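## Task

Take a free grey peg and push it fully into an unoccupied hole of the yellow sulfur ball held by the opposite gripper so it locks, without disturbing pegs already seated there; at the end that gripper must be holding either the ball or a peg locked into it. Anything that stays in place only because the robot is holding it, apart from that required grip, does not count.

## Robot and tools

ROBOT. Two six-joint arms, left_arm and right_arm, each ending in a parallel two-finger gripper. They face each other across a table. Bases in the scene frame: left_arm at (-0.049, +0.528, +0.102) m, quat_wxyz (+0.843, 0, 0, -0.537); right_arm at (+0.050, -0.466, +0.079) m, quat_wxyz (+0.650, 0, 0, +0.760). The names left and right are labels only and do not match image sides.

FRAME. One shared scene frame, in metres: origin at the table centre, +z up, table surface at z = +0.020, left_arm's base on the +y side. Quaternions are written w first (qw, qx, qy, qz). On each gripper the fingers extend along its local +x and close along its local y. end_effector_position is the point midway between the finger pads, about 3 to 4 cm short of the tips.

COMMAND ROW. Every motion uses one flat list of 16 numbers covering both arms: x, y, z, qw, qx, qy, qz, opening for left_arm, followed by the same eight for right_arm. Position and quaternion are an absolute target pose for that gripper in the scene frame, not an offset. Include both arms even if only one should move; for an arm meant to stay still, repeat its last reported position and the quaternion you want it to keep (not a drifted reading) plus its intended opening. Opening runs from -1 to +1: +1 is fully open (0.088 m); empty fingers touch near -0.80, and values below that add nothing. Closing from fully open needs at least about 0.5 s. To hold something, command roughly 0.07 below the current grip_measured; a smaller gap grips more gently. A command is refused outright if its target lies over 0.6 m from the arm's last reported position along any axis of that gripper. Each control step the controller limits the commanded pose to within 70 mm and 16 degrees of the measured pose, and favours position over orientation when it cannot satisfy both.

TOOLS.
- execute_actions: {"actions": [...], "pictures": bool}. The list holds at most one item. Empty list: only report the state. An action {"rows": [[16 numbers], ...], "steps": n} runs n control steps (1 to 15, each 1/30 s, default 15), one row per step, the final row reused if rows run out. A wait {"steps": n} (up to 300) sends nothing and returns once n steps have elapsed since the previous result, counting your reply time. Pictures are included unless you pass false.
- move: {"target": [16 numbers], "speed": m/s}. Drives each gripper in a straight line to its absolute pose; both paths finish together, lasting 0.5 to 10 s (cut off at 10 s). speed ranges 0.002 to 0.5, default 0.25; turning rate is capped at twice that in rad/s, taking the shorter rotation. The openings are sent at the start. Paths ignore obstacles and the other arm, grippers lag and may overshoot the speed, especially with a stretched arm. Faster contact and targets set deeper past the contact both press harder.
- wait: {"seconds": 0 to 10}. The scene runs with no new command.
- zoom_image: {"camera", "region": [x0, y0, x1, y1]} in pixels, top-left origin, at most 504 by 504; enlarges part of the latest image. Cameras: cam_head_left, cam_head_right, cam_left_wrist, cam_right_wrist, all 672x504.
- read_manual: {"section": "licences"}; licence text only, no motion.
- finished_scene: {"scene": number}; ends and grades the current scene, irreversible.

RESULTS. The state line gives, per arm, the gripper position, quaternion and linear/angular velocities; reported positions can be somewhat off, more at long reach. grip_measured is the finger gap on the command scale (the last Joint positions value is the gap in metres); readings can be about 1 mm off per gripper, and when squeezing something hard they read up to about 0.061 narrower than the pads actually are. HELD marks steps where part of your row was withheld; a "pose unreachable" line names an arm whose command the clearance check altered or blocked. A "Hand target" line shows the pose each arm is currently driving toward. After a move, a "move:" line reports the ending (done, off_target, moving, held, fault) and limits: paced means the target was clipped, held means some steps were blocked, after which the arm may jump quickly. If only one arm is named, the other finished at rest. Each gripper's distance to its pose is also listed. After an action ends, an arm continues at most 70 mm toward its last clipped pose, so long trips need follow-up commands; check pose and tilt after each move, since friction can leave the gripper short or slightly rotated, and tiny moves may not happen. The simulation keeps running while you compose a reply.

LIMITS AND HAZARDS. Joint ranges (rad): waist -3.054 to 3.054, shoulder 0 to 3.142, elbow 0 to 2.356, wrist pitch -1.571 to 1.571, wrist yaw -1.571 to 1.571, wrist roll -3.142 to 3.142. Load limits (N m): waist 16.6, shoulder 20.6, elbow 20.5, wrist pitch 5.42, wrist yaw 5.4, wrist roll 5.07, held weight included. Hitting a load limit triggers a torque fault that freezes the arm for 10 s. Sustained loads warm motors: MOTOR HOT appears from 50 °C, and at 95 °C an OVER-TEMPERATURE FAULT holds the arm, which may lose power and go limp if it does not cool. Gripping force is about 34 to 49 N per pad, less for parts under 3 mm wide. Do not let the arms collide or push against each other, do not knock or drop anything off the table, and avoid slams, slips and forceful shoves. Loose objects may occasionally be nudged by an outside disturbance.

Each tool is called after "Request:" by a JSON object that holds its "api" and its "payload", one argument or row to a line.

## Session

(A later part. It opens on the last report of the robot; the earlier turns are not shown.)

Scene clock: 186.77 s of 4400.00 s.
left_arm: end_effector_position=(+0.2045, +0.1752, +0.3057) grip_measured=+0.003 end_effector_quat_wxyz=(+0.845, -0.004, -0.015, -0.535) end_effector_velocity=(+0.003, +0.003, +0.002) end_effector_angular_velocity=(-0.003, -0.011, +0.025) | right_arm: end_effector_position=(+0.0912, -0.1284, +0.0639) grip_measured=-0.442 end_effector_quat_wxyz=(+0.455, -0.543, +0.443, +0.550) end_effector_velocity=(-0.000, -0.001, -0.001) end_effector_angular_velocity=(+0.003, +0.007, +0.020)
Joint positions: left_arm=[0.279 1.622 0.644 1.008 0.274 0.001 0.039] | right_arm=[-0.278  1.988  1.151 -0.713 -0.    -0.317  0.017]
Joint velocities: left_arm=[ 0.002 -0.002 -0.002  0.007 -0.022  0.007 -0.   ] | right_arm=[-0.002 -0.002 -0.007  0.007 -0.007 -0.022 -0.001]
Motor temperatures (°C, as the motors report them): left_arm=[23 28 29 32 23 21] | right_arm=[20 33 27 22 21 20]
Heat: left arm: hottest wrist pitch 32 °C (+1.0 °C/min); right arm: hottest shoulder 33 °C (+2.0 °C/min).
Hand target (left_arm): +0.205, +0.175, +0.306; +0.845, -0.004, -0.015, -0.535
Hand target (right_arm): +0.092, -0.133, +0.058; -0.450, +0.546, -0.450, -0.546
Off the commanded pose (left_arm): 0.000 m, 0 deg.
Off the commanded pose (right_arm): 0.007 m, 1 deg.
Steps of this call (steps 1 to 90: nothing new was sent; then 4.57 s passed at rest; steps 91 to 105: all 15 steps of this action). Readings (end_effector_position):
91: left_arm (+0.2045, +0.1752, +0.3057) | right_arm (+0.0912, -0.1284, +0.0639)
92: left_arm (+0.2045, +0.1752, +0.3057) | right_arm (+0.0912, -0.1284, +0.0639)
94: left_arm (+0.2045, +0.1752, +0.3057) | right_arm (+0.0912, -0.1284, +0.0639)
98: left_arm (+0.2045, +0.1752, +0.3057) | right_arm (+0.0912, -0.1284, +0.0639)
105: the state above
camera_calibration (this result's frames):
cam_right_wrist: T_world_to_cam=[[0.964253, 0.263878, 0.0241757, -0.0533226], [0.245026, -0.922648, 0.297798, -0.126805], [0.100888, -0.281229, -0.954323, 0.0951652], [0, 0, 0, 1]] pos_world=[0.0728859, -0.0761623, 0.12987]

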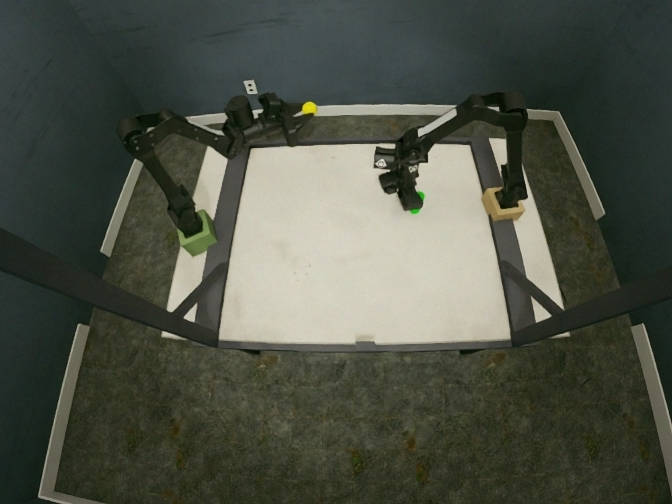

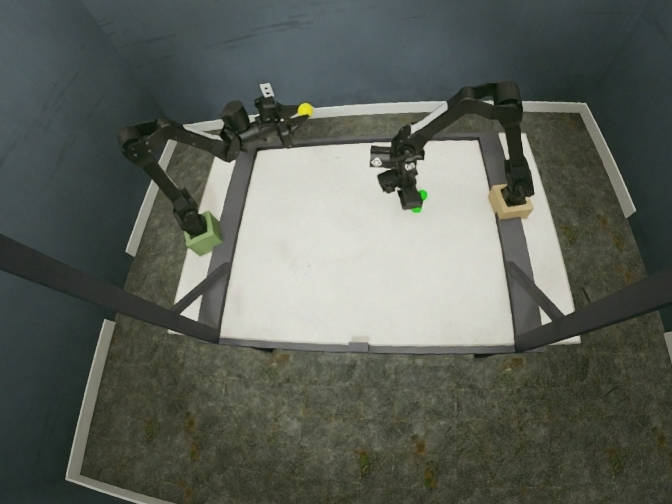

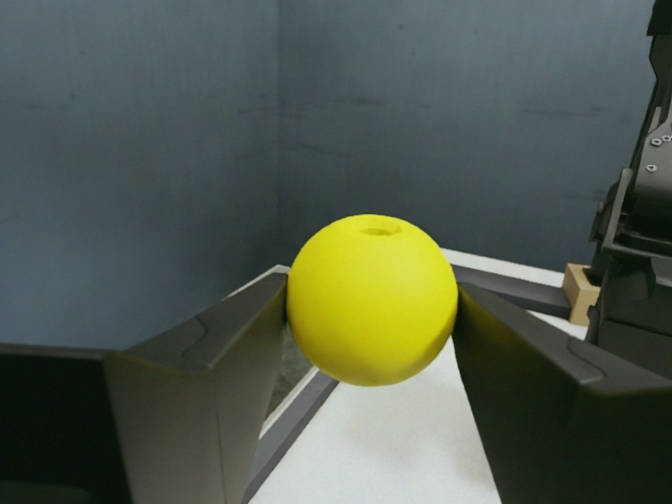

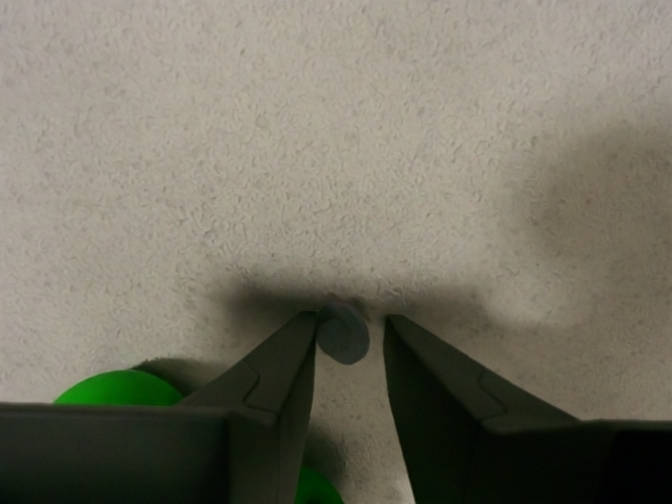

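Request:
{"api": "execute_actions", "payload": {
  "actions": [
    {"rows": [[0.2045,0.1752,0.3057,0.845,-0.004,-0.015,-0.535,-0.07,0.0916,-0.1325,0.058,0.4498,-0.5456,0.4498,0.5456,-0.1],[0.2045,0.1752,0.3057,0.845,-0.004,-0.015,-0.535,-0.07,0.0916,-0.1325,0.058,0.4498,-0.5456,0.4498,0.5456,-0.1],[0.2045,0.1752,0.3057,0.845,-0.004,-0.015,-0.535,-0.07,0.0916,-0.1325,0.058,0.4498,-0.5456,0.4498,0.5456,-0.1],[0.2045,0.1752,0.3057,0.845,-0.004,-0.015,-0.535,-0.07,0.0916,-0.1325,0.058,0.4498,-0.5456,0.4498,0.5456,-0.1],[0.2045,0.1752,0.3057,0.845,-0.004,-0.015,-0.535,-0.07,0.0920,-0.1324,0.0575,0.4498,-0.5456,0.4498,0.5456,-0.1],[0.2045,0.1752,0.3057,0.845,-0.004,-0.015,-0.535,-0.07,0.0924,-0.1323,0.057,0.4498,-0.5456,0.4498,0.5456,-0.1],[0.2045,0.1752,0.3057,0.845,-0.004,-0.015,-0.535,-0.07,0.0928,-0.1323,0.0565,0.4498,-0.5456,0.4498,0.5456,-0.1],[0.2045,0.1752,0.3057,0.845,-0.004,-0.015,-0.535,-0.07,0.0932,-0.1322,0.056,0.4498,-0.5456,0.4498,0.5456,-0.1],[0.2045,0.1752,0.3057,0.845,-0.004,-0.015,-0.535,-0.07,0.0936,-0.1321,0.0555,0.4498,-0.5456,0.4498,0.5456,-0.1],[0.2045,0.1752,0.3057,0.845,-0.004,-0.015,-0.535,-0.07,0.0940,-0.1320,0.055,0.4498,-0.5456,0.4498,0.5456,-0.1],[0.2045,0.1752,0.3057,0.845,-0.004,-0.015,-0.535,-0.07,0.0944,-0.1319,0.0545,0.4498,-0.5456,0.4498,0.5456,-0.1],[0.2045,0.1752,0.3057,0.845,-0.004,-0.015,-0.535,-0.07,0.0946,-0.1319,0.054,0.4498,-0.5456,0.4498,0.5456,-0.1],[0.2045,0.1752,0.3057,0.845,-0.004,-0.015,-0.535,-0.07,0.0946,-0.1319,0.0535,0.4498,-0.5456,0.4498,0.5456,-0.1],[0.2045,0.1752,0.3057,0.845,-0.004,-0.015,-0.535,-0.07,0.0946,-0.1319,0.053,0.4498,-0.5456,0.4498,0.5456,-0.1],[0.2045,0.1752,0.3057,0.845,-0.004,-0.015,-0.535,-0.07,0.0946,-0.1319,0.0525,0.4498,-0.5456,0.4498,0.5456,-0.1]], "steps": 15}
  ],
  "pictures": false
}}

Request:
{"api": "move", "payload": {
  "target": [0.2045, 0.1752, 0.3057, 0.845, -0.004, -0.015, -0.535, -0.07, 0.0946, -0.1319, 0.047, 0.4498, -0.5456, 0.4498, 0.5456, -0.1],
  "speed": 0.02
}}

Scene clock: 240.00 s of 4400.00 s.
left_arm: end_effector_position=(+0.2045, +0.1752, +0.3057) grip_measured=+0.003 end_effector_quat_wxyz=(+0.845, -0.004, -0.015, -0.535) end_effector_velocity=(-0.000, +0.000, +0.002) end_effector_angular_velocity=(-0.009, +0.002, +0.005) | right_arm: end_effector_position=(+0.0941, -0.1276, +0.0603) grip_measured=-0.104 end_effector_quat_wxyz=(+0.456, -0.541, +0.444, +0.550) end_effector_velocity=(+0.001, +0.000, -0.001) end_effector_angular_velocity=(+0.003, +0.007, +0.000)
Joint positions: left_arm=[0.279 1.622 0.644 1.008 0.274 0.001 0.039] | right_arm=[-0.287  1.999  1.15  -0.701 -0.001 -0.322  0.034]
Joint velocities: left_arm=[-0.002 -0.002 -0.002  0.007 -0.007 -0.007 -0.   ] | right_arm=[-0.007  0.002 -0.002  0.007 -0.007 -0.007  0.   ]
Motor temperatures (°C, as the motors report them): left_arm=[23 29 30 33 23 21] | right_arm=[20 34 27 21 21 20]
Heat: left arm: hottest wrist pitch 33 °C (+1.0 °C/min); right arm: hottest shoulder 34 °C (+1.0 °C/min).
Hand target (left_arm): +0.205, +0.175, +0.306; +0.845, -0.004, -0.015, -0.535
Hand target (right_arm): +0.095, -0.132, +0.053; -0.450, +0.546, -0.450, -0.546
Off the commanded pose (left_arm): 0.000 m, 0 deg.
Off the commanded pose (right_arm): 0.009 m, 1 deg.
Steps of this call (steps 1 to 90: nothing new was sent; then 49.73 s passed at rest; steps 91 to 105: all 15 steps of this action). Readings (end_effector_position):
91: left_arm (+0.2045, +0.1752, +0.3057) | right_arm (+0.0912, -0.1284, +0.0639)
92: left_arm (+0.2045, +0.1752, +0.3057) | right_arm (+0.0912, -0.1284, +0.0639)
94: left_arm (+0.2045, +0.1752, +0.3057) | right_arm (+0.0912, -0.1284, +0.0639)
98: left_arm (+0.2045, +0.1752, +0.3057) | right_arm (+0.0917, -0.1281, +0.0635)
105: the state above

Scene clock: 241.17 s of 4400.00 s.
left_arm: end_effector_position=(+0.2045, +0.1752, +0.3057) grip_measured=+0.003 end_effector_quat_wxyz=(+0.845, -0.004, -0.015, -0.535) end_effector_velocity=(+0.000, +0.000, -0.001) end_effector_angular_velocity=(+0.008, -0.001, +0.015) | right_arm: end_effector_position=(+0.0941, -0.1276, +0.0589) grip_measured=-0.103 end_effector_quat_wxyz=(+0.457, -0.541, +0.442, +0.551) end_effector_velocity=(-0.003, -0.005, +0.000) end_effector_angular_velocity=(-0.021, +0.010, +0.025)
Joint positions: left_arm=[0.279 1.622 0.644 1.008 0.274 0.001 0.039] | right_arm=[-0.287  1.999  1.143 -0.689 -0.001 -0.323  0.034]
Joint velocities: left_arm=[-0.007 -0.002 -0.002 -0.007 -0.022  0.007 -0.   ] | right_arm=[ 0.002 -0.002 -0.002 -0.022 -0.007 -0.022 -0.   ]
Motor temperatures (°C, as the motors report them): left_arm=[23 29 30 33 23 21] | right_arm=[20 34 27 22 21 20]
Heat: left arm: hottest wrist pitch 33 °C (+1.0 °C/min); right arm: hottest shoulder 34 °C (+1.0 °C/min).
Hand target (left_arm): +0.205, +0.175, +0.306; +0.845, -0.004, -0.015, -0.535
Hand target (right_arm): +0.095, -0.132, +0.047; -0.450, +0.546, -0.450, -0.546
Off the commanded pose (left_arm): 0.000 m, 0 deg.
Off the commanded pose (right_arm): 0.013 m, 1 deg.
move: off_target (right_arm)
camera_calibration (this result's frames):
cam_right_wrist: T_world_to_cam=[[0.964842, 0.261544, 0.0259895, -0.0566828], [0.242792, -0.924779, 0.292977, -0.125077], [0.100661, -0.276366, -0.955766, 0.0910015], [0, 0, 0, 1]] pos_world=[0.0758973, -0.0756935, 0.125094]

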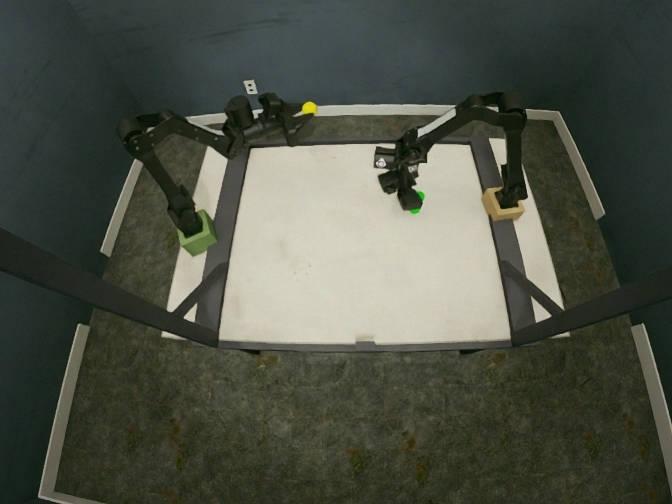

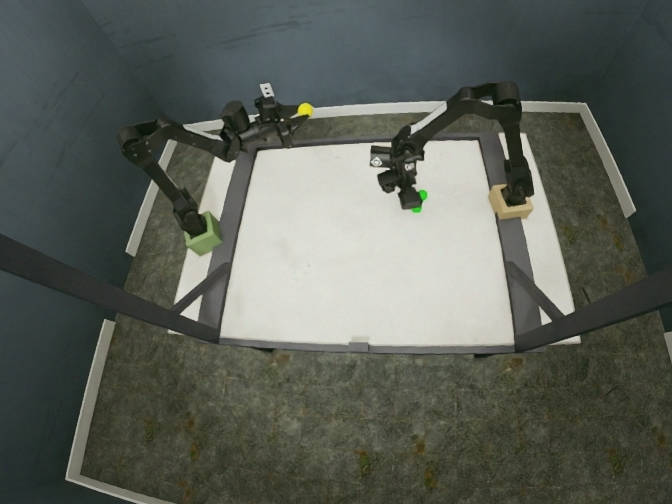

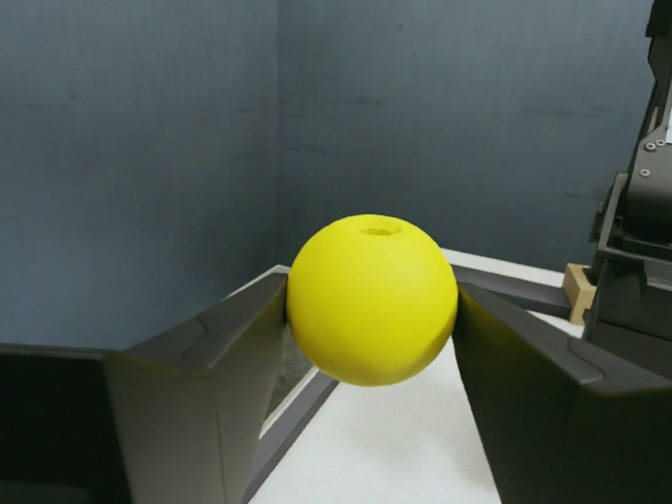

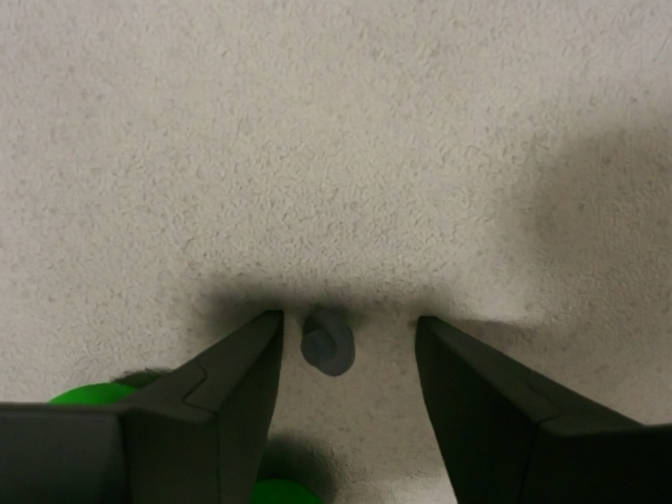

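Request:
{"api": "execute_actions", "payload": {
  "actions": [
    {"rows": [[0.2045,0.1752,0.3057,0.845,-0.004,-0.015,-0.535,-0.07,0.0946,-0.1315,0.050,0.4498,-0.5456,0.4498,0.5456,-0.15],[0.2045,0.1752,0.3057,0.845,-0.004,-0.015,-0.535,-0.07,0.0946,-0.131,0.053,0.4498,-0.5456,0.4498,0.5456,-0.15],[0.2045,0.1752,0.3057,0.845,-0.004,-0.015,-0.535,-0.07,0.0946,-0.1305,0.056,0.4498,-0.5456,0.4498,0.5456,-0.15],[0.2045,0.1752,0.3057,0.845,-0.004,-0.015,-0.535,-0.07,0.0946,-0.130,0.058,0.4498,-0.5456,0.4498,0.5456,-0.15],[0.2045,0.1752,0.3057,0.845,-0.004,-0.015,-0.535,-0.07,0.0946,-0.1295,0.060,0.4498,-0.5456,0.4498,0.5456,-0.15],[0.2045,0.1752,0.3057,0.845,-0.004,-0.015,-0.535,-0.07,0.0946,-0.129,0.061,0.4498,-0.5456,0.4498,0.5456,-0.15],[0.2045,0.1752,0.3057,0.845,-0.004,-0.015,-0.535,-0.07,0.0946,-0.1285,0.062,0.4498,-0.5456,0.4498,0.5456,-0.15],[0.2045,0.1752,0.3057,0.845,-0.004,-0.015,-0.535,-0.07,0.0946,-0.128,0.063,0.4498,-0.5456,0.4498,0.5456,-0.15],[0.2045,0.1752,0.3057,0.845,-0.004,-0.015,-0.535,-0.07,0.0946,-0.1276,0.064,0.4498,-0.5456,0.4498,0.5456,-0.15]], "steps": 15}
  ],
  "pictures": false
}}

Scene clock: 252.37 s of 4400.00 s.
left_arm: end_effector_position=(+0.2045, +0.1752, +0.3057) grip_measured=+0.003 end_effector_quat_wxyz=(+0.845, -0.004, -0.015, -0.535) end_effector_velocity=(+0.002, +0.001, +0.006) end_effector_angular_velocity=(-0.016, -0.004, +0.010) | right_arm: end_effector_position=(+0.0937, -0.1284, +0.0647) grip_measured=-0.147 end_effector_quat_wxyz=(+0.450, -0.545, +0.449, +0.547) end_effector_velocity=(-0.001, -0.008, +0.000) end_effector_angular_velocity=(-0.035, +0.012, +0.005)
Joint positions: left_arm=[0.279 1.622 0.644 1.008 0.274 0.001 0.039] | right_arm=[-0.287  1.999  1.171 -0.739 -0.003 -0.323  0.032]
Joint velocities: left_arm=[ 0.002 -0.007  0.002  0.007 -0.007 -0.007 -0.   ] | right_arm=[-0.002 -0.002 -0.002 -0.037 -0.007 -0.007 -0.   ]
Motor temperatures (°C, as the motors report them): left_arm=[23 29 30 33 23 21] | right_arm=[20 33 27 23 21 20]
Heat: left arm: hottest wrist pitch 33 °C (+1.0 °C/min); right arm: hottest shoulder 33 °C (+0.0 °C/min).
Hand target (left_arm): +0.205, +0.175, +0.306; +0.845, -0.004, -0.015, -0.535
Hand target (right_arm): +0.095, -0.128, +0.064; -0.450, +0.546, -0.450, -0.546
Off the commanded pose (left_arm): 0.000 m, 0 deg.
Off the commanded pose (right_arm): 0.001 m, 0 deg.
Steps of this call (steps 1 to 90: nothing new was sent; then 7.70 s passed at rest; steps 91 to 105: all 15 steps of this action). Readings (end_effector_position):
91: left_arm (+0.2045, +0.1752, +0.3057) | right_arm (+0.0940, -0.1276, +0.0589)
92: left_arm (+0.2045, +0.1752, +0.3057) | right_arm (+0.0939, -0.1278, +0.0589)
94: left_arm (+0.2045, +0.1752, +0.3057) | right_arm (+0.0938, -0.1274, +0.0598)
98: left_arm (+0.2045, +0.1752, +0.3057) | right_arm (+0.0935, -0.1300, +0.0618)
105: the state above

Request:
{"api": "execute_actions", "payload": {
  "actions": [
    {"rows": [[0.2045,0.1752,0.3057,0.845,-0.004,-0.015,-0.535,-0.07,0.0946,-0.1276,0.064,0.4498,-0.5456,0.4498,0.5456,-0.25],[0.2045,0.1752,0.3057,0.845,-0.004,-0.015,-0.535,-0.07,0.0946,-0.1276,0.064,0.4498,-0.5456,0.4498,0.5456,-0.25],[0.2045,0.1752,0.3057,0.845,-0.004,-0.015,-0.535,-0.07,0.0946,-0.1276,0.064,0.4498,-0.5456,0.4498,0.5456,-0.26],[0.2045,0.1752,0.3057,0.845,-0.004,-0.015,-0.535,-0.07,0.0946,-0.1276,0.0642,0.4498,-0.5456,0.4498,0.5456,-0.27],[0.2045,0.1752,0.3057,0.845,-0.004,-0.015,-0.535,-0.07,0.0946,-0.1276,0.0644,0.4498,-0.5456,0.4498,0.5456,-0.277],[0.2045,0.1752,0.3057,0.845,-0.004,-0.015,-0.535,-0.07,0.0946,-0.1276,0.0646,0.4498,-0.5456,0.4498,0.5456,-0.284],[0.2045,0.1752,0.3057,0.845,-0.004,-0.015,-0.535,-0.07,0.0946,-0.1276,0.0648,0.4498,-0.5456,0.4498,0.5456,-0.291],[0.2045,0.1752,0.3057,0.845,-0.004,-0.015,-0.535,-0.07,0.0946,-0.1276,0.0651,0.4498,-0.5456,0.4498,0.5456,-0.298],[0.2045,0.1752,0.3057,0.845,-0.004,-0.015,-0.535,-0.07,0.0946,-0.1276,0.0654,0.4498,-0.5456,0.4498,0.5456,-0.305],[0.2045,0.1752,0.3057,0.845,-0.004,-0.015,-0.535,-0.07,0.0946,-0.1276,0.0657,0.4498,-0.5456,0.4498,0.5456,-0.312],[0.2045,0.1752,0.3057,0.845,-0.004,-0.015,-0.535,-0.07,0.0946,-0.1276,0.0660,0.4498,-0.5456,0.4498,0.5456,-0.319],[0.2045,0.1752,0.3057,0.845,-0.004,-0.015,-0.535,-0.07,0.0946,-0.1276,0.0663,0.4498,-0.5456,0.4498,0.5456,-0.326],[0.2045,0.1752,0.3057,0.845,-0.004,-0.015,-0.535,-0.07,0.0946,-0.1276,0.0666,0.4498,-0.5456,0.4498,0.5456,-0.333],[0.2045,0.1752,0.3057,0.845,-0.004,-0.015,-0.535,-0.07,0.0946,-0.1276,0.0669,0.4498,-0.5456,0.4498,0.5456,-0.340],[0.2045,0.1752,0.3057,0.845,-0.004,-0.015,-0.535,-0.07,0.0946,-0.1276,0.0672,0.4498,-0.5456,0.4498,0.5456,-0.347]], "steps": 15}
  ]
}}

Request:
{"api": "zoom_image", "payload": {
  "camera": "cam_right_wrist",
  "region": [280, 270, 420, 390]
}}

Scene clock: 270.87 s of 4400.00 s.
left_arm: end_effector_position=(+0.2045, +0.1752, +0.3057) grip_measured=+0.003 end_effector_quat_wxyz=(+0.845, -0.004, -0.015, -0.535) end_effector_velocity=(+0.001, +0.002, -0.007) end_effector_angular_velocity=(+0.017, +0.025, +0.019) | right_arm: end_effector_position=(+0.0936, -0.1292, +0.0655) grip_measured=-0.326 end_effector_quat_wxyz=(+0.448, -0.546, +0.451, +0.546) end_effector_velocity=(+0.003, -0.004, +0.002) end_effector_angular_velocity=(-0.028, -0.004, +0.000)
Joint positions: left_arm=[0.279 1.622 0.644 1.008 0.274 0.001 0.039] | right_arm=[-0.287  1.999  1.175 -0.75  -0.003 -0.323  0.023]
Joint velocities: left_arm=[-0.002 -0.002 -0.007 -0.022 -0.022 -0.007 -0.   ] | right_arm=[-0.007  0.002  0.012 -0.037  0.007 -0.007 -0.01 ]
Motor temperatures (°C, as the motors report them): left_arm=[23 29 30 33 23 21] | right_arm=[20 34 28 22 21 20]
Heat: left arm: hottest wrist pitch 33 °C (+0.0 °C/min); right arm: hottest shoulder 34 °C (+1.0 °C/min).
Hand target (left_arm): +0.205, +0.175, +0.306; +0.845, -0.004, -0.015, -0.535
Hand target (right_arm): +0.095, -0.128, +0.067; -0.450, +0.546, -0.450, -0.546
Off the commanded pose (left_arm): 0.000 m, 0 deg.
Off the commanded pose (right_arm): 0.003 m, 0 deg.
Steps of this call (steps 1 to 90: nothing new was sent; then 15.00 s passed at rest; steps 91 to 105: all 15 steps of this action). Readings (end_effector_position):
91: left_arm (+0.2045, +0.1752, +0.3057) | right_arm (+0.0937, -0.1286, +0.0648)
92: left_arm (+0.2045, +0.1752, +0.3057) | right_arm (+0.0937, -0.1286, +0.0648)
94: left_arm (+0.2045, +0.1752, +0.3057) | right_arm (+0.0937, -0.1286, +0.0648)
98: left_arm (+0.2045, +0.1752, +0.3057) | right_arm (+0.0936, -0.1288, +0.0648)
105: the state above
camera_calibration (this result's frames):
cam_right_wrist: T_world_to_cam=[[0.964946, 0.262115, 0.0132235, -0.055045], [0.24452, -0.916189, 0.317501, -0.12905], [0.0953371, -0.303138, -0.948166, 0.0934534], [0, 0, 0, 1]] pos_world=[0.0757612, -0.0754769, 0.130311]

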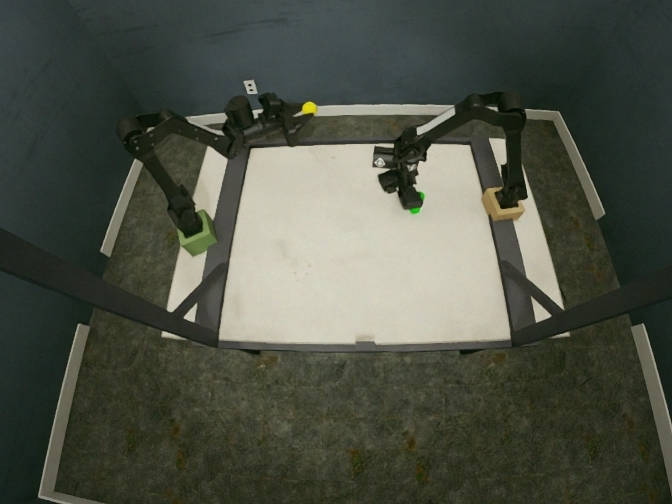

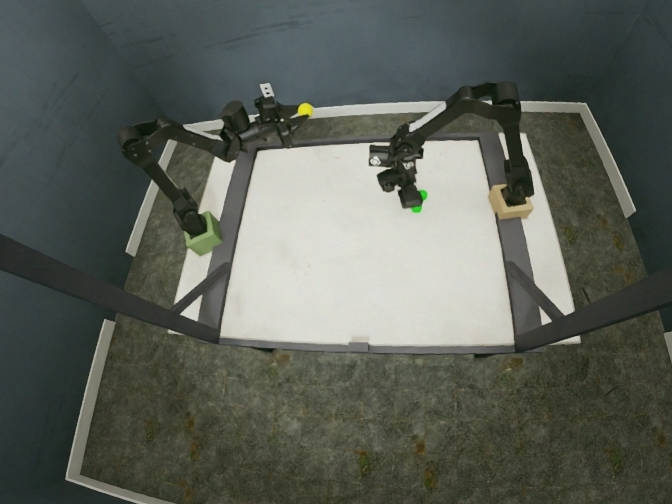

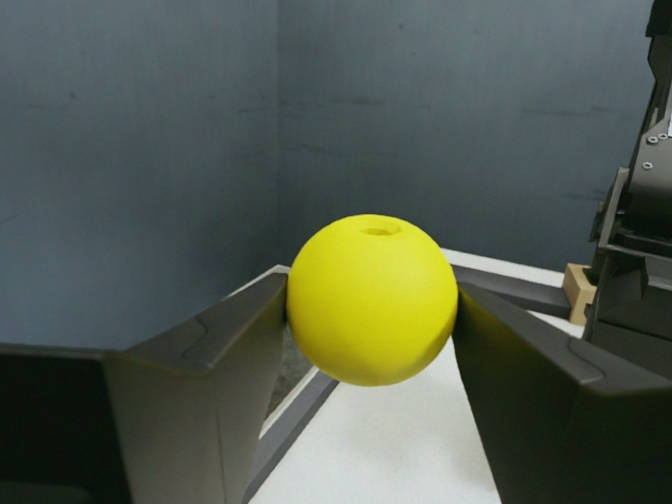

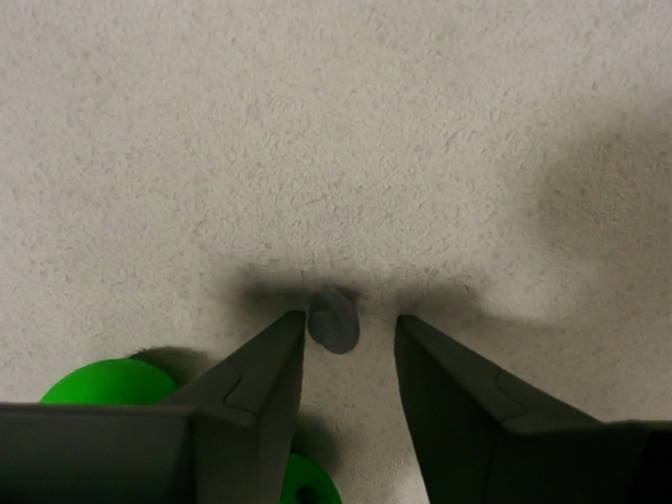

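Region (280, 270, 420, 390) of cam_right_wrist's 672x504 image, scaled by 3.600, with more detail than that image has; it fills the top 432 rows of this view, and the rest is white.

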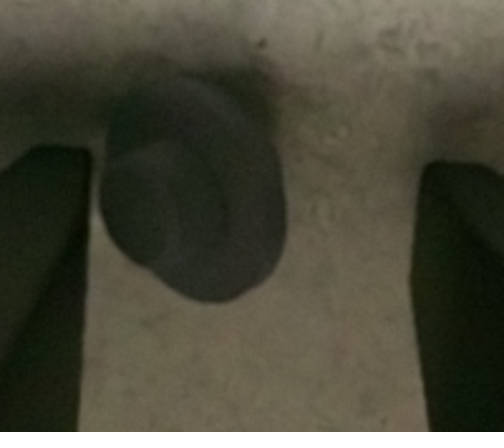

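Request:
{"api": "execute_actions", "payload": {
  "actions": [
    {"rows": [[0.2045,0.1752,0.3057,0.845,-0.004,-0.015,-0.535,-0.07,0.0946,-0.1274,0.0675,0.4498,-0.5456,0.4498,0.5456,-0.349],[0.2045,0.1752,0.3057,0.845,-0.004,-0.015,-0.535,-0.07,0.0946,-0.1272,0.0678,0.4498,-0.5456,0.4498,0.5456,-0.352],[0.2045,0.1752,0.3057,0.845,-0.004,-0.015,-0.535,-0.07,0.0946,-0.1270,0.0681,0.4498,-0.5456,0.4498,0.5456,-0.357],[0.2045,0.1752,0.3057,0.845,-0.004,-0.015,-0.535,-0.07,0.0946,-0.1268,0.0684,0.4498,-0.5456,0.4498,0.5456,-0.363],[0.2045,0.1752,0.3057,0.845,-0.004,-0.015,-0.535,-0.07,0.0946,-0.1266,0.0687,0.4498,-0.5456,0.4498,0.5456,-0.370],[0.2045,0.1752,0.3057,0.845,-0.004,-0.015,-0.535,-0.07,0.0946,-0.1264,0.0690,0.4498,-0.5456,0.4498,0.5456,-0.377],[0.2045,0.1752,0.3057,0.845,-0.004,-0.015,-0.535,-0.07,0.0946,-0.1262,0.0692,0.4498,-0.5456,0.4498,0.5456,-0.384],[0.2045,0.1752,0.3057,0.845,-0.004,-0.015,-0.535,-0.07,0.0946,-0.1260,0.0694,0.4498,-0.5456,0.4498,0.5456,-0.391],[0.2045,0.1752,0.3057,0.845,-0.004,-0.015,-0.535,-0.07,0.0946,-0.1258,0.0696,0.4498,-0.5456,0.4498,0.5456,-0.398],[0.2045,0.1752,0.3057,0.845,-0.004,-0.015,-0.535,-0.07,0.0946,-0.1256,0.0698,0.4498,-0.5456,0.4498,0.5456,-0.405],[0.2045,0.1752,0.3057,0.845,-0.004,-0.015,-0.535,-0.07,0.0946,-0.1254,0.0700,0.4498,-0.5456,0.4498,0.5456,-0.412],[0.2045,0.1752,0.3057,0.845,-0.004,-0.015,-0.535,-0.07,0.0946,-0.1252,0.0702,0.4498,-0.5456,0.4498,0.5456,-0.419],[0.2045,0.1752,0.3057,0.845,-0.004,-0.015,-0.535,-0.07,0.0946,-0.1250,0.0704,0.4498,-0.5456,0.4498,0.5456,-0.426]], "steps": 15}
  ]
}}

Request:
{"api": "zoom_image", "payload": {
  "camera": "cam_right_wrist",
  "region": [280, 270, 420, 390]
}}

Scene clock: 283.87 s of 4400.00 s.
left_arm: end_effector_position=(+0.2045, +0.1752, +0.3057) grip_measured=+0.003 end_effector_quat_wxyz=(+0.845, -0.004, -0.015, -0.535) end_effector_velocity=(+0.000, -0.000, -0.007) end_effector_angular_velocity=(+0.017, +0.024, +0.005) | right_arm: end_effector_position=(+0.0939, -0.1268, +0.0692) grip_measured=-0.415 end_effector_quat_wxyz=(+0.448, -0.546, +0.451, +0.546) end_effector_velocity=(+0.000, +0.003, +0.005) end_effector_angular_velocity=(+0.003, +0.007, +0.005)
Joint positions: left_arm=[0.279 1.622 0.644 1.008 0.274 0.001 0.039] | right_arm=[-0.287  1.999  1.193 -0.767 -0.003 -0.323  0.019]
Joint velocities: left_arm=[-0.002  0.002 -0.002 -0.022 -0.007 -0.007 -0.   ] | right_arm=[-0.002 -0.002  0.022 -0.022 -0.007 -0.007 -0.005]
Motor temperatures (°C, as the motors report them): left_arm=[23 29 30 34 23 21] | right_arm=[20 36 29 22 21 20]
Heat: left arm: hottest wrist pitch 34 °C (+1.0 °C/min); right arm: hottest shoulder 36 °C (+3.0 °C/min).
Hand target (left_arm): +0.205, +0.175, +0.306; +0.845, -0.004, -0.015, -0.535
Hand target (right_arm): +0.095, -0.125, +0.070; -0.450, +0.546, -0.450, -0.546
Off the commanded pose (left_arm): 0.000 m, 0 deg.
Off the commanded pose (right_arm): 0.002 m, 0 deg.
Steps of this call (steps 1 to 90: nothing new was sent; then 9.50 s passed at rest; steps 91 to 105: all 15 steps of this action). Readings (end_effector_position):
91: left_arm (+0.2045, +0.1752, +0.3057) | right_arm (+0.0936, -0.1295, +0.0657)
92: left_arm (+0.2045, +0.1752, +0.3057) | right_arm (+0.0936, -0.1294, +0.0659)
94: left_arm (+0.2045, +0.1752, +0.3057) | right_arm (+0.0936, -0.1293, +0.0662)
98: left_arm (+0.2045, +0.1752, +0.3057) | right_arm (+0.0937, -0.1284, +0.0673)
105: the state above
camera_calibration (this result's frames):
cam_right_wrist: T_world_to_cam=[[0.964945, 0.26211, 0.0133704, -0.0560641], [0.244505, -0.916309, 0.317166, -0.128035], [0.0953839, -0.302779, -0.948276, 0.097741], [0, 0, 0, 1]] pos_world=[0.0760809, -0.0730304, 0.134043]

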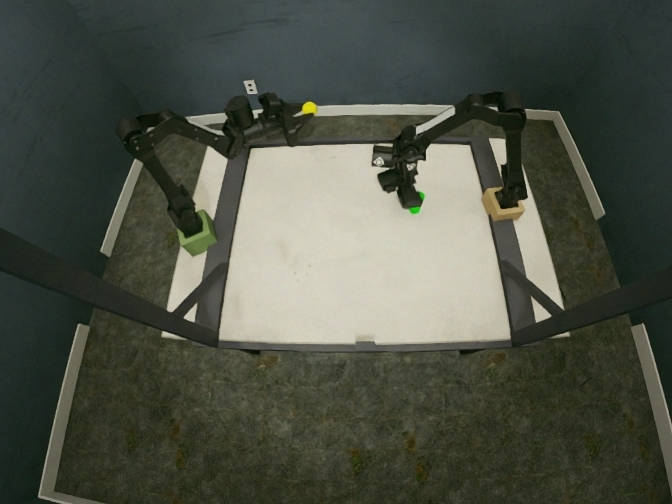

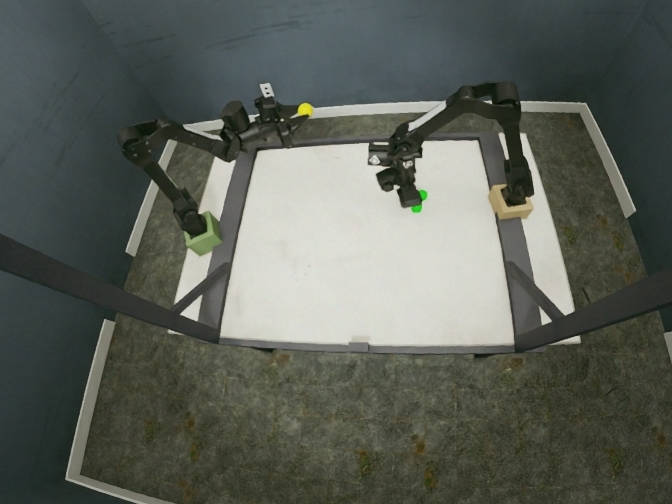

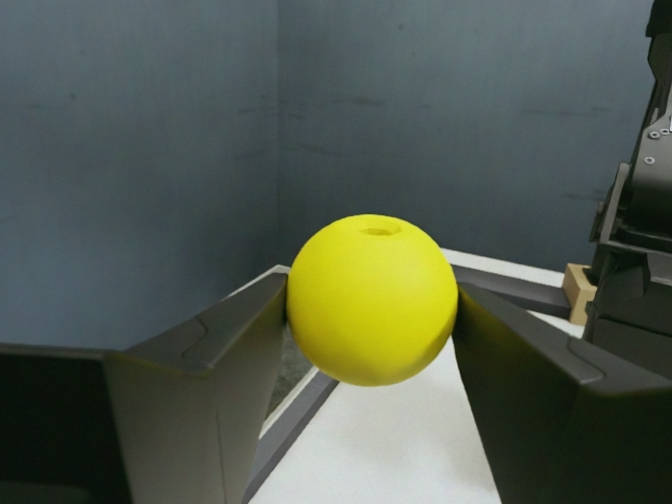

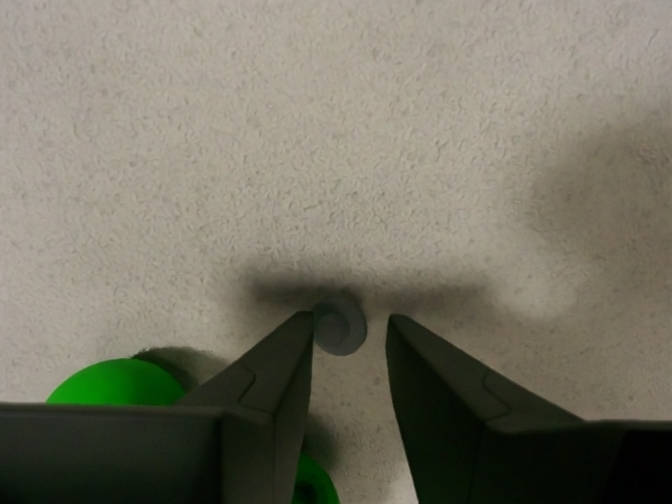

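Region (280, 270, 420, 390) of cam_right_wrist's 672x504 image, scaled by 3.600, with more detail than that image has; it fills the top 432 rows of this view, and the rest is white.

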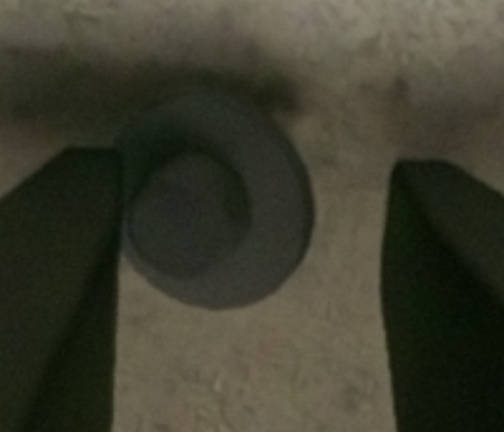

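Request:
{"api": "execute_actions", "payload": {
  "actions": []
}}

Request:
{"api": "zoom_image", "payload": {
  "camera": "cam_right_wrist",
  "region": [280, 270, 420, 390]
}}

Scene clock: 286.60 s of 4400.00 s.
left_arm: end_effector_position=(+0.2045, +0.1752, +0.3057) grip_measured=+0.003 end_effector_quat_wxyz=(+0.845, -0.004, -0.015, -0.535) end_effector_velocity=(-0.003, -0.000, +0.000) end_effector_angular_velocity=(+0.005, -0.005, -0.010) | right_arm: end_effector_position=(+0.0939, -0.1267, +0.0694) grip_measured=-0.423 end_effector_quat_wxyz=(+0.448, -0.546, +0.451, +0.546) end_effector_velocity=(-0.003, -0.002, +0.000) end_effector_angular_velocity=(-0.004, +0.023, +0.005)
Joint positions: left_arm=[0.279 1.622 0.644 1.008 0.274 0.001 0.039] | right_arm=[-0.287  1.999  1.194 -0.768 -0.003 -0.323  0.018]
Joint velocities: left_arm=[-0.002 -0.007 -0.002 -0.007  0.007  0.007 -0.   ] | right_arm=[-0.002 -0.002 -0.002 -0.007 -0.022 -0.007 -0.   ]
Motor temperatures (°C, as the motors report them): left_arm=[23 29 30 34 23 21] | right_arm=[20 36 29 22 21 20]
Heat: left arm: hottest wrist pitch 34 °C (+1.0 °C/min); right arm: hottest shoulder 36 °C (+3.0 °C/min).
Hand target (left_arm): +0.205, +0.175, +0.306; +0.845, -0.004, -0.015, -0.535
Hand target (right_arm): +0.095, -0.125, +0.070; -0.450, +0.546, -0.450, -0.546
Off the commanded pose (left_arm): 0.000 m, 0 deg.
Off the commanded pose (right_arm): 0.002 m, 0 deg.
Steps of this call (steps 1 to 82: nothing new was sent). Readings (end_effector_position):
1: left_arm (+0.2045, +0.1752, +0.3057) | right_arm (+0.0939, -0.1267, +0.0693)
2: left_arm (+0.2045, +0.1752, +0.3057) | right_arm (+0.0939, -0.1267, +0.0694)
4: left_arm (+0.2045, +0.1752, +0.3057) | right_arm (+0.0939, -0.1266, +0.0694)
8: left_arm (+0.2045, +0.1752, +0.3057) | right_arm (+0.0939, -0.1267, +0.0694)
82: the state above
camera_calibration (this result's frames):
cam_right_wrist: T_world_to_cam=[[0.964946, 0.262115, 0.0132235, -0.0560841], [0.24452, -0.916189, 0.317501, -0.128059], [0.0953371, -0.303138, -0.948166, 0.0979442], [0, 0, 0, 1]] pos_world=[0.0760934, -0.0729349, 0.134268]

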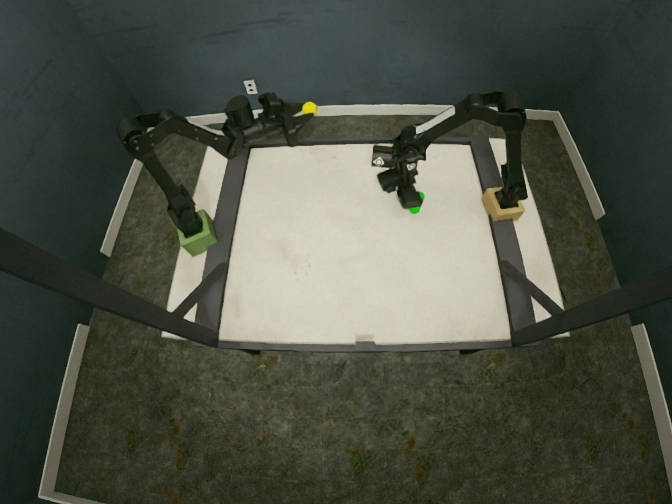

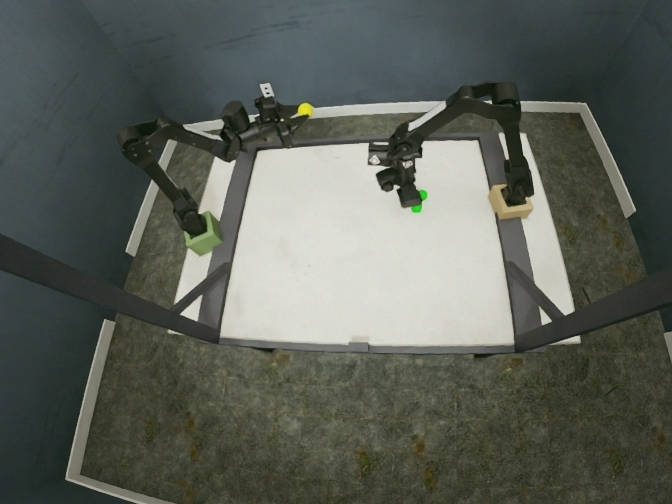

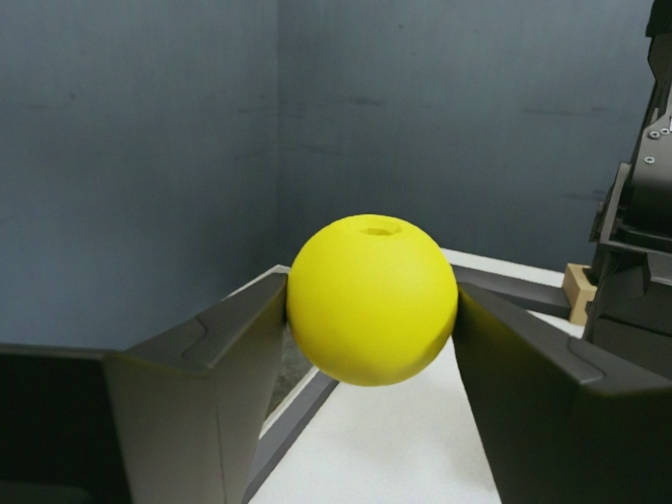

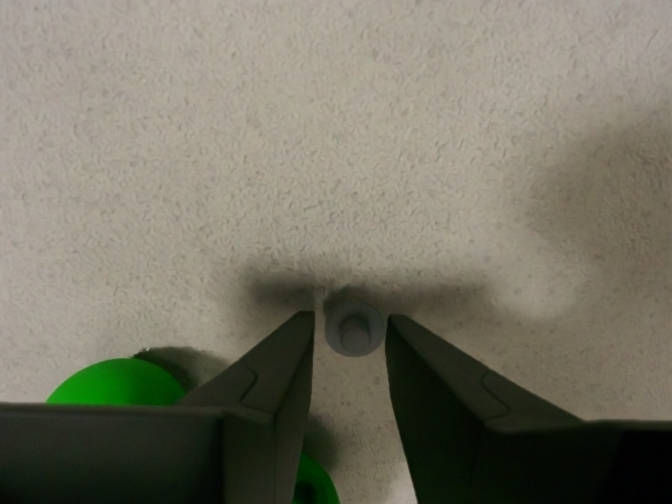

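Region (280, 270, 420, 390) of cam_right_wrist's 672x504 image, scaled by 3.600, with more detail than that image has; it fills the top 432 rows of this view, and the rest is white.

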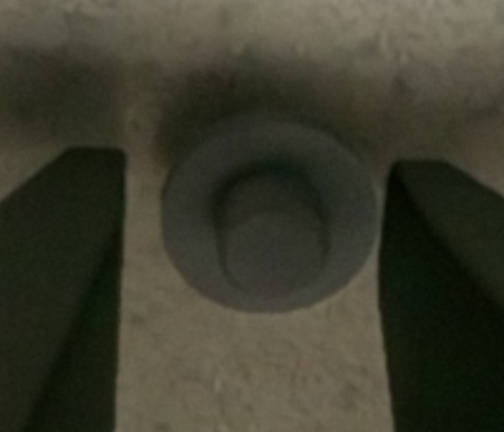

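Request:
{"api": "execute_actions", "payload": {
  "actions": [
    {"rows": [[0.2045,0.1752,0.3057,0.845,-0.004,-0.015,-0.535,-0.07,0.0946,-0.1250,0.0704,0.4498,-0.5456,0.4498,0.5456,-0.46],[0.2045,0.1752,0.3057,0.845,-0.004,-0.015,-0.535,-0.07,0.0946,-0.1250,0.0704,0.4498,-0.5456,0.4498,0.5456,-0.49],[0.2045,0.1752,0.3057,0.845,-0.004,-0.015,-0.535,-0.07,0.0946,-0.1250,0.0704,0.4498,-0.5456,0.4498,0.5456,-0.52],[0.2045,0.1752,0.3057,0.845,-0.004,-0.015,-0.535,-0.07,0.0946,-0.1250,0.0704,0.4498,-0.5456,0.4498,0.5456,-0.55],[0.2045,0.1752,0.3057,0.845,-0.004,-0.015,-0.535,-0.07,0.0946,-0.1250,0.0704,0.4498,-0.5456,0.4498,0.5456,-0.57],[0.2045,0.1752,0.3057,0.845,-0.004,-0.015,-0.535,-0.07,0.0946,-0.1250,0.0704,0.4498,-0.5456,0.4498,0.5456,-0.58],[0.2045,0.1752,0.3057,0.845,-0.004,-0.015,-0.535,-0.07,0.0946,-0.1250,0.0704,0.4498,-0.5456,0.4498,0.5456,-0.59]], "steps": 15}
  ]
}}

Request:
{"api": "zoom_image", "payload": {
  "camera": "cam_right_wrist",
  "region": [280, 270, 420, 390]
}}

Scene clock: 317.10 s of 4400.00 s.
left_arm: end_effector_position=(+0.2045, +0.1752, +0.3057) grip_measured=+0.003 end_effector_quat_wxyz=(+0.845, -0.004, -0.015, -0.535) end_effector_velocity=(-0.000, +0.000, -0.002) end_effector_angular_velocity=(-0.004, +0.025, +0.004) | right_arm: end_effector_position=(+0.0939, -0.1267, +0.0694) grip_measured=-0.585 end_effector_quat_wxyz=(+0.448, -0.546, +0.451, +0.546) end_effector_velocity=(-0.001, -0.002, +0.000) end_effector_angular_velocity=(-0.006, +0.008, +0.005)
Joint positions: left_arm=[0.279 1.622 0.644 1.008 0.274 0.001 0.039] | right_arm=[-0.287  1.999  1.194 -0.768 -0.003 -0.323  0.01 ]
Joint velocities: left_arm=[-0.002 -0.002 -0.002 -0.007 -0.007 -0.022 -0.   ] | right_arm=[-0.002 -0.002 -0.002 -0.007 -0.007 -0.007 -0.001]
Motor temperatures (°C, as the motors report them): left_arm=[23 29 30 34 23 21] | right_arm=[20 38 30 21 21 20]
Heat: left arm: hottest wrist pitch 34 °C (+1.0 °C/min); right arm: hottest shoulder 38 °C (+5.0 °C/min).
Hand target (left_arm): +0.205, +0.175, +0.306; +0.845, -0.004, -0.015, -0.535
Hand target (right_arm): +0.095, -0.125, +0.070; -0.450, +0.546, -0.450, -0.546
Off the commanded pose (left_arm): 0.000 m, 0 deg.
Off the commanded pose (right_arm): 0.002 m, 0 deg.
Steps of this call (steps 1 to 90: nothing new was sent; then 27.00 s passed at rest; steps 91 to 105: all 15 steps of this action). Readings (end_effector_position):
91: left_arm (+0.2045, +0.1752, +0.3057) | right_arm (+0.0939, -0.1267, +0.0694)
92: left_arm (+0.2045, +0.1752, +0.3057) | right_arm (+0.0939, -0.1267, +0.0694)
94: left_arm (+0.2045, +0.1752, +0.3057) | right_arm (+0.0939, -0.1267, +0.0694)
98: left_arm (+0.2045, +0.1752, +0.3057) | right_arm (+0.0939, -0.1267, +0.0694)
105: the state above
camera_calibration (this result's frames):
cam_right_wrist: T_world_to_cam=[[0.964946, 0.262115, 0.0132235, -0.0560841], [0.24452, -0.916189, 0.317501, -0.128059], [0.0953371, -0.303138, -0.948166, 0.0979442], [0, 0, 0, 1]] pos_world=[0.0760934, -0.0729349, 0.134268]

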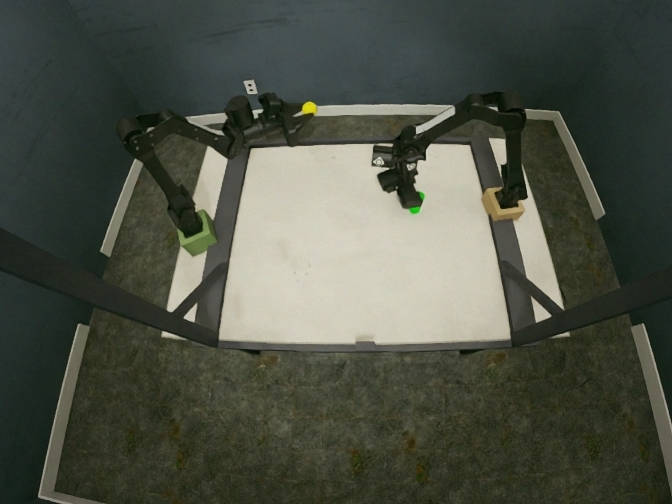

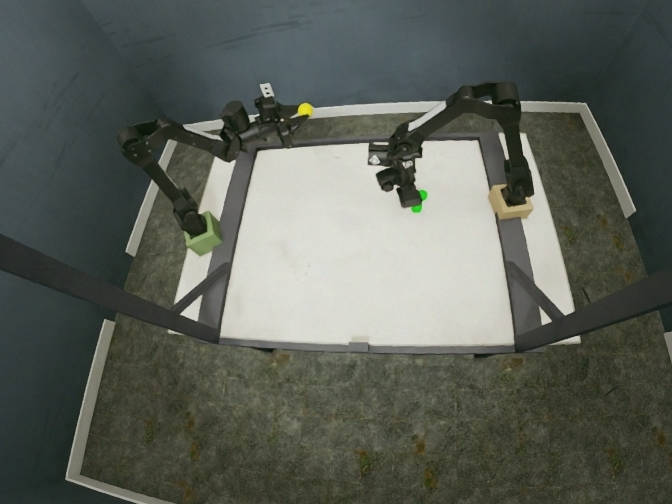

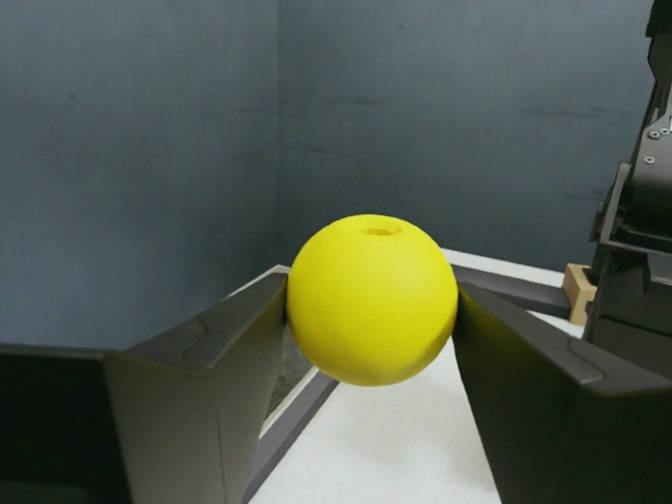

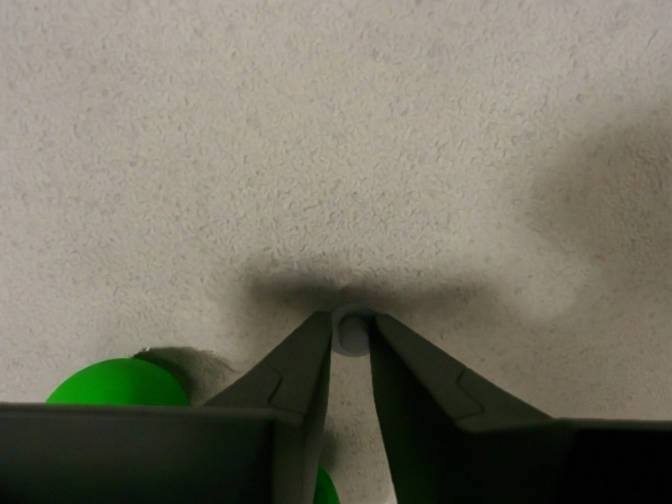

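Region (280, 270, 420, 390) of cam_right_wrist's 672x504 image, scaled by 3.600, with more detail than that image has; it fills the top 432 rows of this view, and the rest is white.

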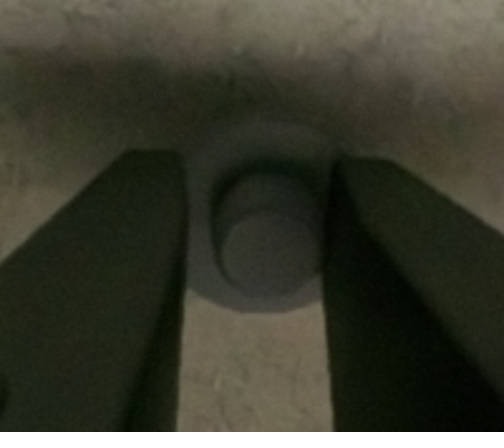

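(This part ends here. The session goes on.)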